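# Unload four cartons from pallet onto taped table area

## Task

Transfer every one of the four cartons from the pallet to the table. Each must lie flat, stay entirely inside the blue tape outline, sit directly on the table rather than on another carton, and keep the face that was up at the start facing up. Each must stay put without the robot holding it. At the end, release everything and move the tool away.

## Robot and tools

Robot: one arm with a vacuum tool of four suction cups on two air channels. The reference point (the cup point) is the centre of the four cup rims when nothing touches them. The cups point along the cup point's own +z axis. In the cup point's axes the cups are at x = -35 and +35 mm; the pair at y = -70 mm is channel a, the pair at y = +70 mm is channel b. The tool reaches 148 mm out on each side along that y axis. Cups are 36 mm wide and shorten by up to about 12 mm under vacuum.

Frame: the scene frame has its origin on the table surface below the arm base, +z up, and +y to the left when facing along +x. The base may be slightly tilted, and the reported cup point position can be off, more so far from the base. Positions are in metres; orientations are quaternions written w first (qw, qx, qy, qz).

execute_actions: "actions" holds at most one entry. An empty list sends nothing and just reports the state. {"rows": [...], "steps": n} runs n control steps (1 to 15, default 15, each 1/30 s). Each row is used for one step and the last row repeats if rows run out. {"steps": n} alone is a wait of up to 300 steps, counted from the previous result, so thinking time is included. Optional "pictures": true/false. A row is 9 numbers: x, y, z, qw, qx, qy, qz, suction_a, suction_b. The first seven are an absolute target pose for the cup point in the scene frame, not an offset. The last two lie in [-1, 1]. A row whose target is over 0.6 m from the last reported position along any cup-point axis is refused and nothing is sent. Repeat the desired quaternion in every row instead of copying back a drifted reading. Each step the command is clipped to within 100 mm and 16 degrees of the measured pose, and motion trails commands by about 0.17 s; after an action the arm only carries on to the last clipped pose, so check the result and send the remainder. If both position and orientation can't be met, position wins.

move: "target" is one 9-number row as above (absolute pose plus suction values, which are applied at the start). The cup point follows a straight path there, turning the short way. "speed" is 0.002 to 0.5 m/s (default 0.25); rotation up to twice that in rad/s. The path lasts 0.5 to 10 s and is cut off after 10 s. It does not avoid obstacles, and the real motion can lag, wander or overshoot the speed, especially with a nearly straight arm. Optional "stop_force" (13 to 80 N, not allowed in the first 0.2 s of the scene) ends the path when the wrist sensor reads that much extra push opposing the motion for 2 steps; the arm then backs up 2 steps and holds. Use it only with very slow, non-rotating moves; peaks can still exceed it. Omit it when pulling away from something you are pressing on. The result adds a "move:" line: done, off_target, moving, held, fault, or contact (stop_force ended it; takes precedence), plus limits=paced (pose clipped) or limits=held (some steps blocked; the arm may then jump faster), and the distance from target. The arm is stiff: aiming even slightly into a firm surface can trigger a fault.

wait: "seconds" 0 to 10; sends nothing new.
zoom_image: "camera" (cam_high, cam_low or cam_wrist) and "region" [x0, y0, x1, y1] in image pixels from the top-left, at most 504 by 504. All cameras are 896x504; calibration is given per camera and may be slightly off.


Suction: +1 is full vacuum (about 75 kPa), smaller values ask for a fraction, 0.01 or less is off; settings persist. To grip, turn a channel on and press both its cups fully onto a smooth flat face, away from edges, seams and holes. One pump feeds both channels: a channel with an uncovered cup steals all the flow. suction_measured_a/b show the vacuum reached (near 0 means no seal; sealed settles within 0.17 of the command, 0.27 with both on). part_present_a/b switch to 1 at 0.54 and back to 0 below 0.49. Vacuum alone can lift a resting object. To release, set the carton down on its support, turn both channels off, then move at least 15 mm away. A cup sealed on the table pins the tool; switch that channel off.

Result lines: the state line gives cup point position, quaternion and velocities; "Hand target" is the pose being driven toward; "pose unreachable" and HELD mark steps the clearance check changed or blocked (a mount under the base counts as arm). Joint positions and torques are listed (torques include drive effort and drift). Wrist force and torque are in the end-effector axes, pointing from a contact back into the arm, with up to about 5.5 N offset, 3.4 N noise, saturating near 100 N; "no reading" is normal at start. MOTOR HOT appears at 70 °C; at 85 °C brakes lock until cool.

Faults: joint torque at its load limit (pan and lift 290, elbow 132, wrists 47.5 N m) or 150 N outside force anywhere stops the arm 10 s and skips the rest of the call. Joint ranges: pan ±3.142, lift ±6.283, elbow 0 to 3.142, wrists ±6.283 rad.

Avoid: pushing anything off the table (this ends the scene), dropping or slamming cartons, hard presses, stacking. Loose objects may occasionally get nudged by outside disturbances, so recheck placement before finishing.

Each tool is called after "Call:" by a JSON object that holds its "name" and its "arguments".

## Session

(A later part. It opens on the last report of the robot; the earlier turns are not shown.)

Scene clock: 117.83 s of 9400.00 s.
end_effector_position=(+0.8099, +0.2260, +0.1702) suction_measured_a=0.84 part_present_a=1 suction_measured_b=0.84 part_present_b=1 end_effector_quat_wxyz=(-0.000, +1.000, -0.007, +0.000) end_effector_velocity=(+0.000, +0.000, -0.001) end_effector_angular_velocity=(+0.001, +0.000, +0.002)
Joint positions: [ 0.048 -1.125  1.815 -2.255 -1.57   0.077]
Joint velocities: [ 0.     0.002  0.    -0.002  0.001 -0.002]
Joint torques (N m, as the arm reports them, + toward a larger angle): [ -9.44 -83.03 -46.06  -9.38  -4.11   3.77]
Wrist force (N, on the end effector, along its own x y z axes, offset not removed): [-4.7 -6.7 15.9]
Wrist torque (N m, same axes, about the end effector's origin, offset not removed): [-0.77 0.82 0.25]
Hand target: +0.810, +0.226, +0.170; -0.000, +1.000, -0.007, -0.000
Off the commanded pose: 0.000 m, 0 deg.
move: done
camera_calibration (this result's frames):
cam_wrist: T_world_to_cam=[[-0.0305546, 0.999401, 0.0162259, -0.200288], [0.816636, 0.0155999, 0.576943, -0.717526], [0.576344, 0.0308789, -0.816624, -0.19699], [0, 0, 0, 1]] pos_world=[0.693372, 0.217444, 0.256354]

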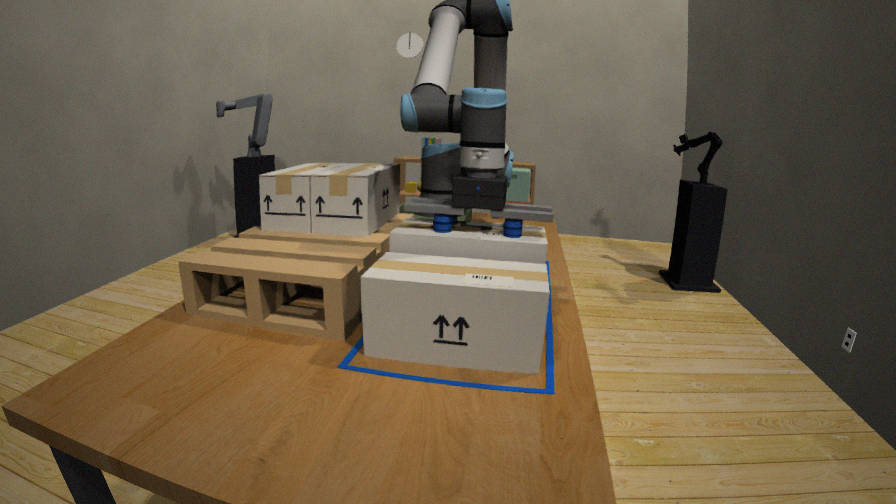

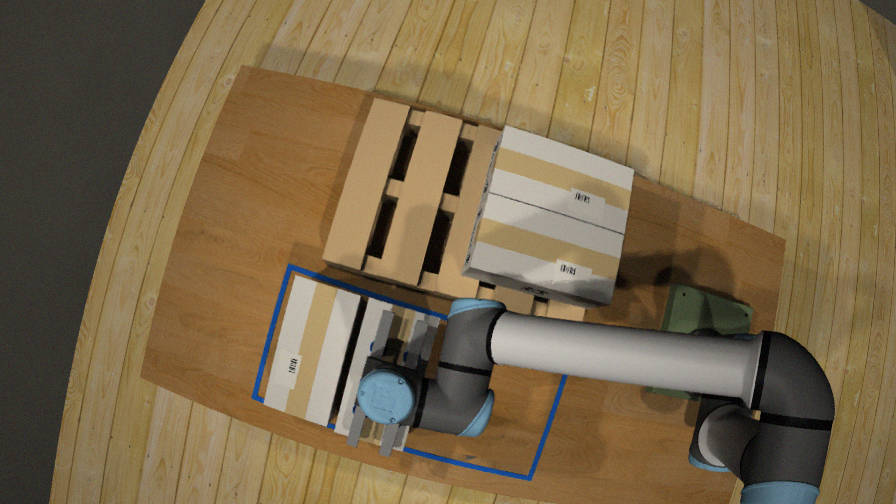

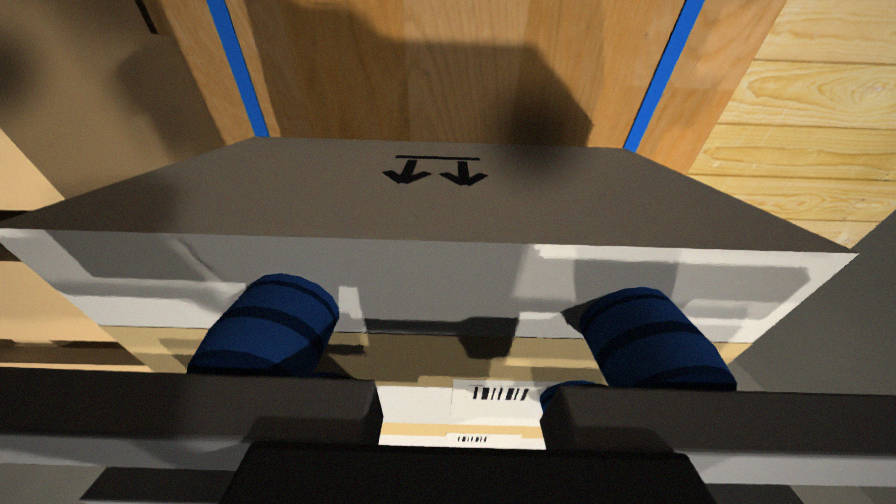

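Call:
{"name": "move", "arguments": {"target": [0.81,0.231,0.152,0,1,-0.007,0,1,1], "speed": 0.03}}

Call:
{"name": "move", "arguments": {"target": [0.81,0.231,0.12,0,1,-0.007,0,1,1], "speed": 0.01, "stop_force": 15}}

Scene clock: 122.43 s of 9400.00 s.
end_effector_position=(+0.8100, +0.2310, +0.1521) suction_measured_a=0.84 part_present_a=1 suction_measured_b=0.84 part_present_b=1 end_effector_quat_wxyz=(+0.000, +1.000, -0.007, -0.000) end_effector_velocity=(+0.000, +0.001, -0.002) end_effector_angular_velocity=(+0.001, +0.000, -0.001)
Joint positions: [ 0.054 -1.104  1.822 -2.284 -1.57   0.083]
Joint velocities: [ 0.     0.002  0.    -0.002  0.001  0.001]
Joint torques (N m, as the arm reports them, + toward a larger angle): [ 14.79 -83.82 -45.    -9.23  -2.46   3.83]
Wrist force (N, on the end effector, along its own x y z axes, offset not removed): [-1.4 -5.2 16.3]
Wrist torque (N m, same axes, about the end effector's origin, offset not removed): [-0.51 0.26 0.31]
Hand target: +0.810, +0.231, +0.152; +0.000, +1.000, -0.007, -0.000
Off the commanded pose: 0.000 m, 0 deg.
move: done
camera_calibration (this result's frames):
cam_wrist: T_world_to_cam=[[-0.0305824, 0.999402, 0.0161617, -0.204931], [0.816653, 0.0156606, 0.576916, -0.707299], [0.576318, 0.0308419, -0.816643, -0.211905], [0, 0, 0, 1]] pos_world=[0.693475, 0.222421, 0.238313]

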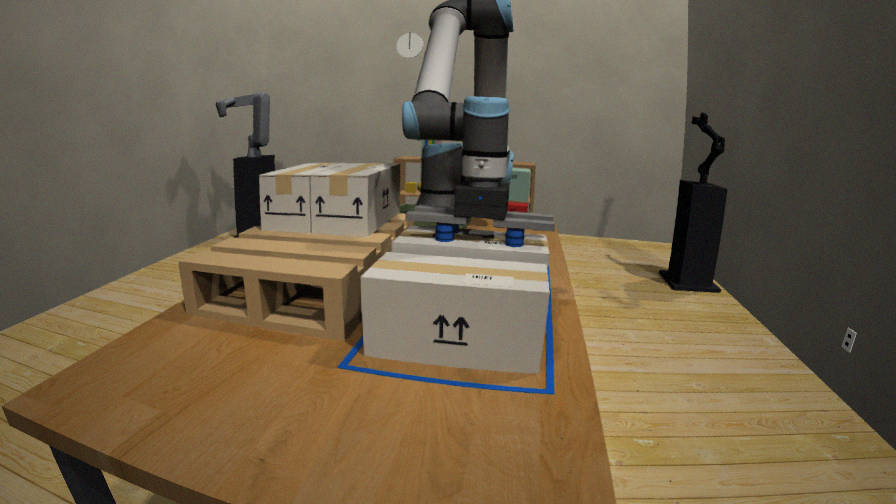

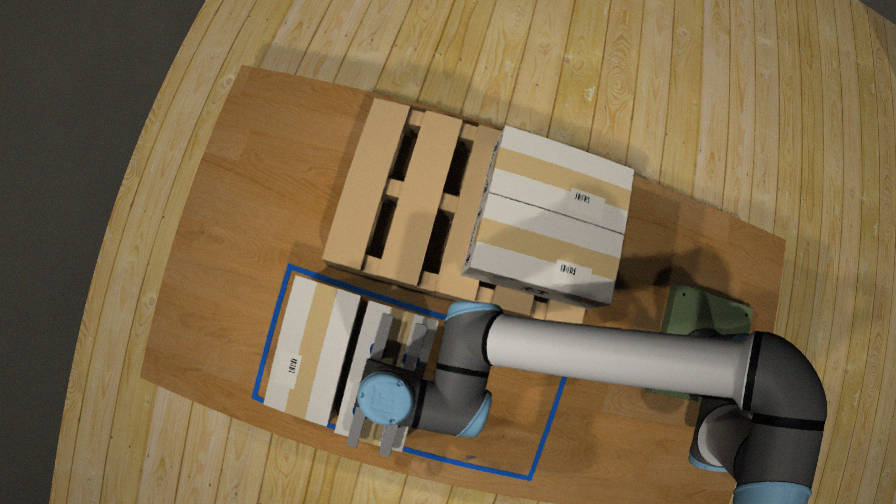

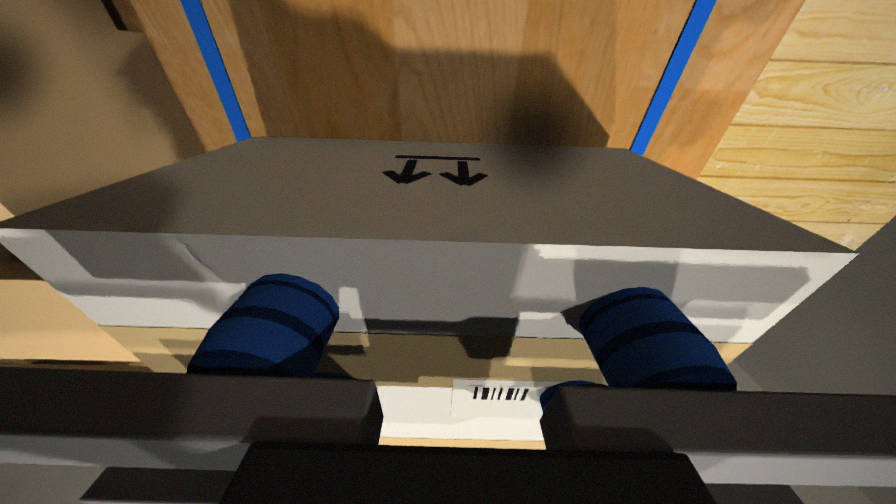

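Scene clock: 124.33 s of 9400.00 s.
end_effector_position=(+0.8100, +0.2310, +0.1367) suction_measured_a=0.84 part_present_a=1 suction_measured_b=0.84 part_present_b=1 end_effector_quat_wxyz=(+0.000, +1.000, -0.007, -0.000) end_effector_velocity=(-0.001, -0.000, +0.001) end_effector_angular_velocity=(-0.001, +0.004, +0.000)
Joint positions: [ 0.054 -1.086  1.83  -2.308 -1.57   0.083]
Joint velocities: [-0.    -0.002 -0.     0.006 -0.    -0.   ]
Joint torques (N m, as the arm reports them, + toward a larger angle): [ 10.02 -98.02 -44.03  -0.28  -1.33   3.42]
Wrist force (N, on the end effector, along its own x y z axes, offset not removed): [2.6 -2.1 -2.3]
Wrist torque (N m, same axes, about the end effector's origin, offset not removed): [1.79 1.35 0.41]
Hand target: +0.810, +0.231, +0.137; +0.000, +1.000, -0.007, +0.000
Off the commanded pose: 0.017 m, 0 deg.
move: contact
camera_calibration (this result's frames):
cam_wrist: T_world_to_cam=[[-0.0305789, 0.999402, 0.0161597, -0.204708], [0.816677, 0.0156602, 0.576883, -0.698397], [0.576284, 0.0308377, -0.816667, -0.224429], [0, 0, 0, 1]] pos_world=[0.69344, 0.222444, 0.222918]

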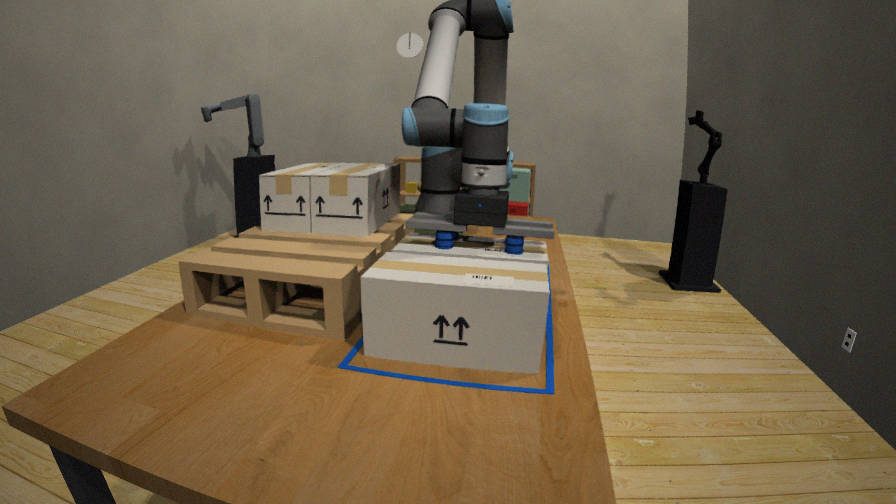

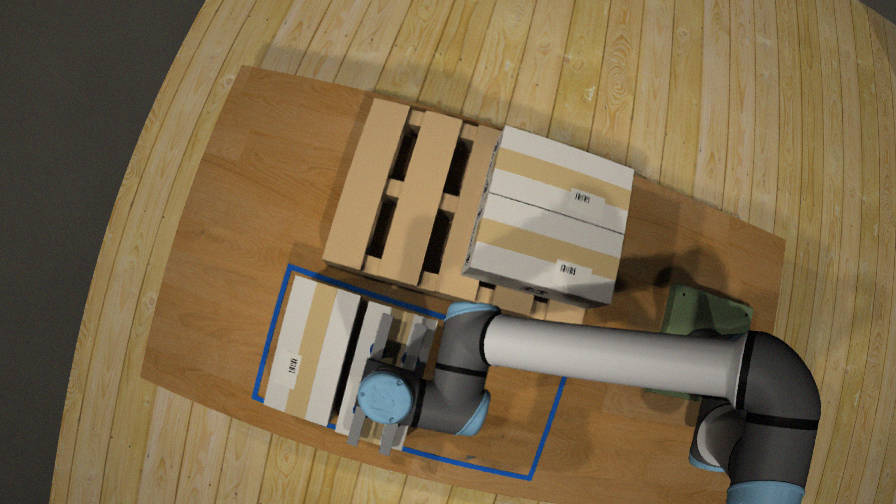

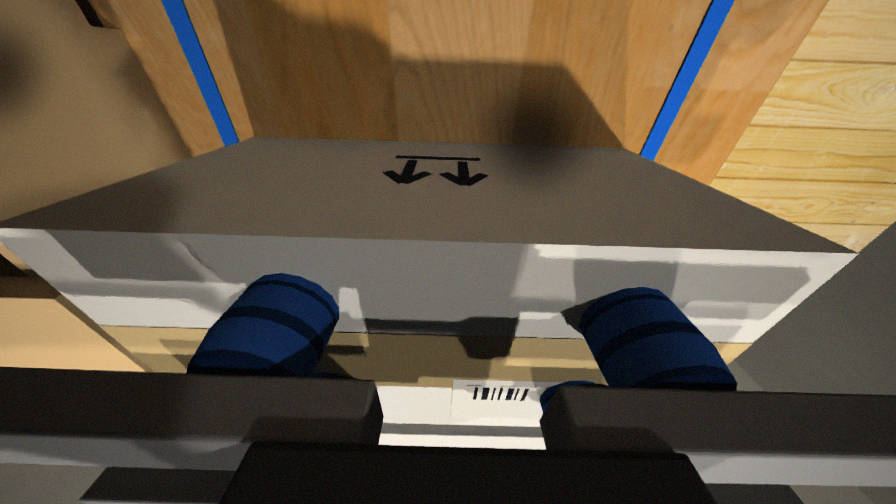

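Call:
{"name": "execute_actions", "arguments": {"actions": [{"rows":[[0.81,0.231,0.143,0,1,-0.007,0,-1,-1]],"steps":10}], "pictures": false}}

Call:
{"name": "move", "arguments": {"target": [0.81,0.231,0.31,0,1,-0.007,0,-1,-1], "speed": 0.25}}

Call:
{"name": "move", "arguments": {"target": [0.558,-0.130,0.30,0,0.7071,0.7071,0,-1,-1], "speed": 0.35}}

Scene clock: 128.70 s of 9400.00 s.
end_effector_position=(+0.8101, +0.2310, +0.1430) suction_measured_a=0.00 part_present_a=0 suction_measured_b=0.00 part_present_b=0 end_effector_quat_wxyz=(+0.000, +1.000, -0.007, +0.000) end_effector_velocity=(-0.001, -0.000, +0.001) end_effector_angular_velocity=(-0.001, +0.003, -0.003)
Joint positions: [ 0.054 -1.093  1.827 -2.299 -1.57   0.083]
Joint velocities: [-0.    -0.002  0.     0.004 -0.     0.003]
Joint torques (N m, as the arm reports them, + toward a larger angle): [-11.25 -76.28 -36.92  -0.6   -0.5   -2.21]
Wrist force (N, on the end effector, along its own x y z axes, offset not removed): [-13.9 -3.2 -29.2]
Wrist torque (N m, same axes, about the end effector's origin, offset not removed): [-0.33 1.50 0.35]
Hand target: +0.810, +0.231, +0.143; -0.000, +1.000, -0.007, +0.000
Off the commanded pose: 0.000 m, 0 deg.
Steps of this call (steps 1 to 121: nothing new was sent; steps 122 to 131: all 10 steps of this action). Readings (end_effector_position | what the end effector reports):
122: (+0.8100, +0.2310, +0.1372) | suction_measured_a=0.43 part_present_a=0 suction_measured_b=0.43 part_present_b=0
123: (+0.8101, +0.2310, +0.1383) | suction_measured_a=0.10 part_present_a=0 suction_measured_b=0.10 part_present_b=0
125: (+0.8103, +0.2310, +0.1412) | suction_measured_a=0.00 part_present_a=0 suction_measured_b=0.00 part_present_b=0
129: (+0.8102, +0.2310, +0.1429) | suction_measured_a=0.00 part_present_a=0 suction_measured_b=0.00 part_present_b=0
131: the state above

Scene clock: 130.13 s of 9400.00 s.
end_effector_position=(+0.8101, +0.2310, +0.3098) suction_measured_a=0.00 part_present_a=0 suction_measured_b=0.00 part_present_b=0 end_effector_quat_wxyz=(+0.000, +1.000, -0.007, -0.000) end_effector_velocity=(+0.001, -0.000, +0.002) end_effector_angular_velocity=(+0.001, -0.001, -0.002)
Joint positions: [ 0.054 -1.248  1.705 -2.023 -1.57   0.083]
Joint velocities: [-0.    -0.001 -0.003  0.003  0.     0.001]
Joint torques (N m, as the arm reports them, + toward a larger angle): [-19.12 -91.58 -55.89  -2.77   4.21  -2.01]
Wrist force (N, on the end effector, along its own x y z axes, offset not removed): [3.0 -5.8 -4.7]
Wrist torque (N m, same axes, about the end effector's origin, offset not removed): [-0.65 -0.20 0.18]
Hand target: +0.810, +0.231, +0.310; +0.000, +1.000, -0.007, +0.000
Off the commanded pose: 0.000 m, 0 deg.
move: done
camera_calibration (this result's frames):
cam_wrist: T_world_to_cam=[[-0.0305149, 0.999403, 0.01618, -0.207623], [0.816672, 0.0155958, 0.576891, -0.798309], [0.576294, 0.0308175, -0.816661, -0.0832079], [0, 0, 0, 1]] pos_world=[0.693574, 0.222514, 0.395944]

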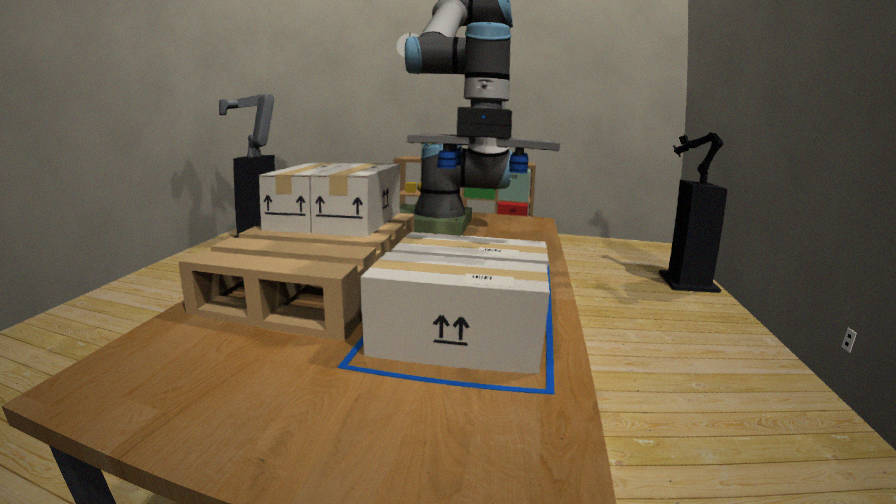

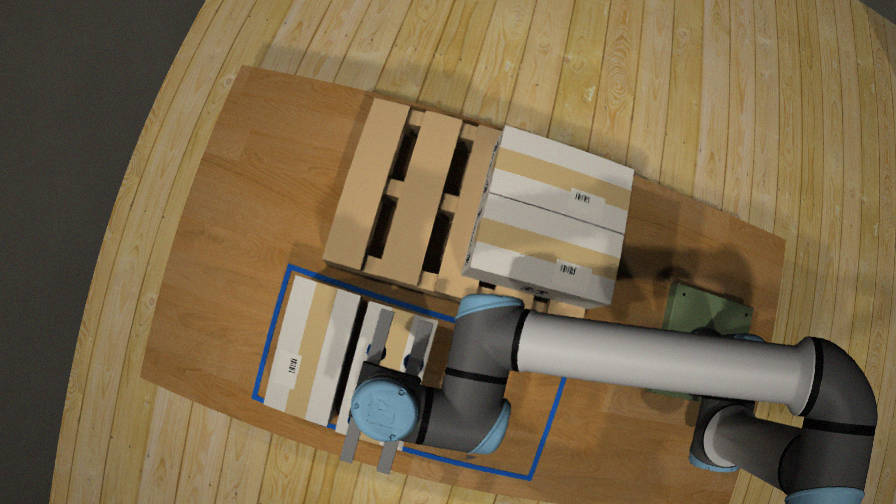

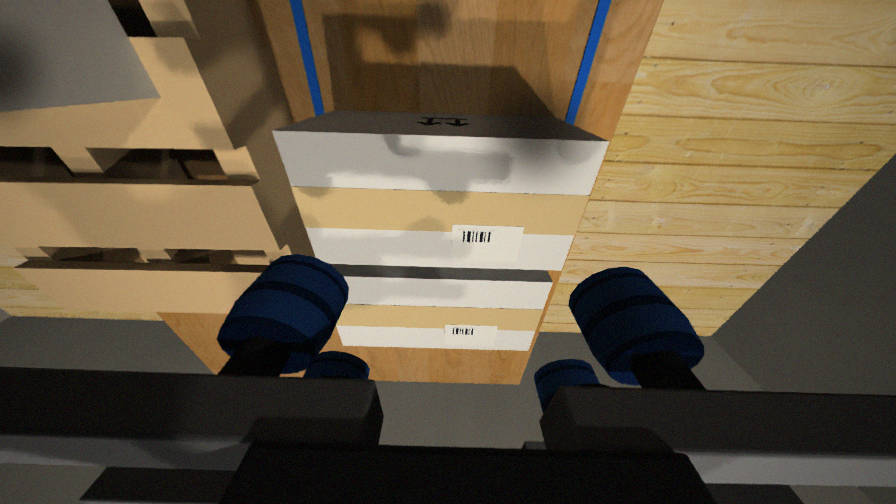

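Scene clock: 132.97 s of 9400.00 s.
end_effector_position=(+0.5575, -0.1294, +0.3001) suction_measured_a=0.00 part_present_a=0 suction_measured_b=0.00 part_present_b=0 end_effector_quat_wxyz=(+0.000, +0.707, +0.707, +0.000) end_effector_velocity=(-0.001, -0.002, +0.000) end_effector_angular_velocity=(+0.000, -0.001, +0.007)
Joint positions: [-0.55  -1.677  2.207 -2.096 -1.573 -2.105]
Joint velocities: [-0.003 -0.001  0.001 -0.     0.    -0.011]
Joint torques (N m, as the arm reports them, + toward a larger angle): [-16.43 -51.42 -39.17  -2.88   4.32  -3.28]
Wrist force (N, on the end effector, along its own x y z axes, offset not removed): [-2.1 -5.1 -3.1]
Wrist torque (N m, same axes, about the end effector's origin, offset not removed): [-0.59 0.47 0.22]
Hand target: +0.557, -0.130, +0.300; +0.000, +0.707, +0.707, +0.000
Off the commanded pose: 0.001 m, 0 deg.
move: done
camera_calibration (this result's frames):
cam_wrist: T_world_to_cam=[[-0.998904, -0.0440226, 0.0159091, 0.550022], [-0.0267841, 0.81628, 0.577035, -0.00702406], [-0.0383888, 0.575976, -0.816565, 0.478807], [0, 0, 0, 1]] pos_world=[0.567612, -0.245834, 0.38628]

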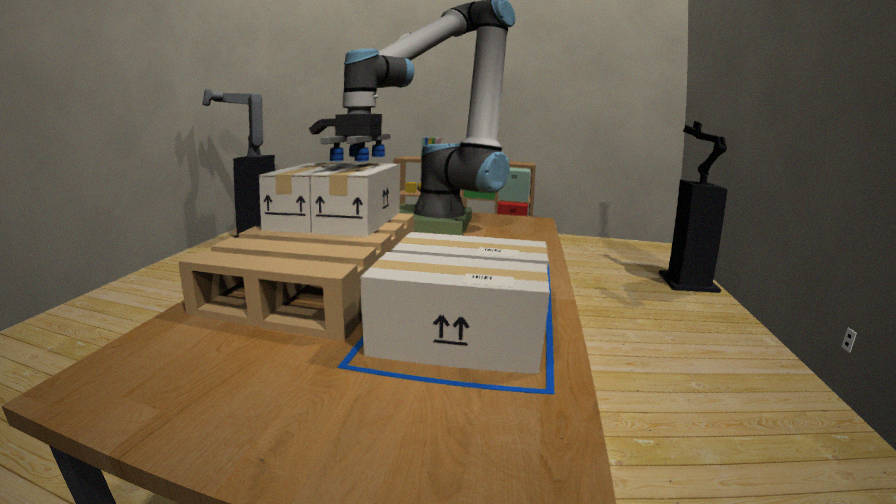

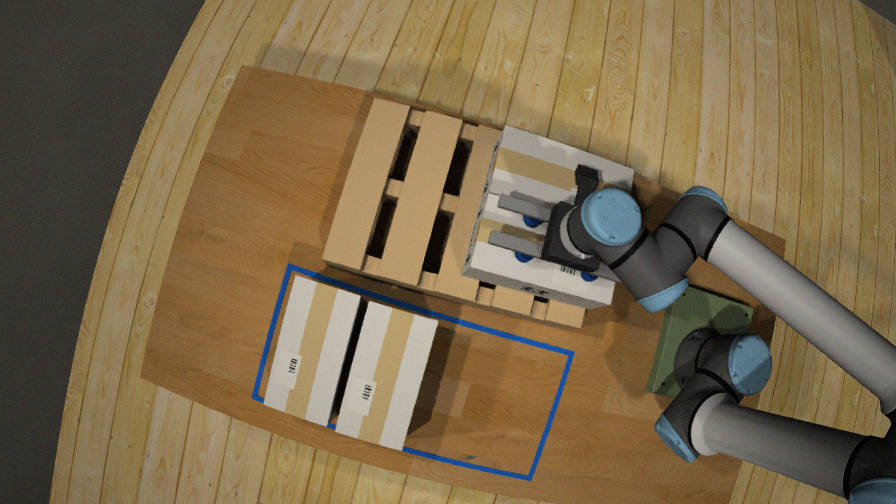

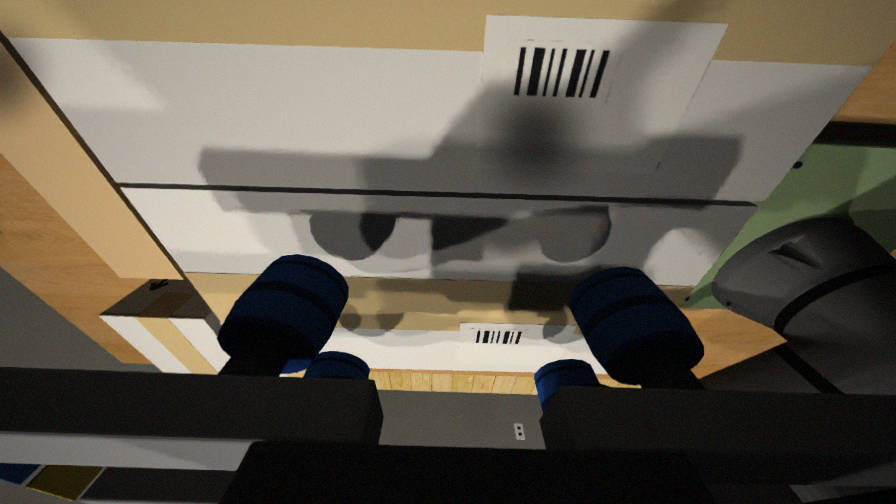

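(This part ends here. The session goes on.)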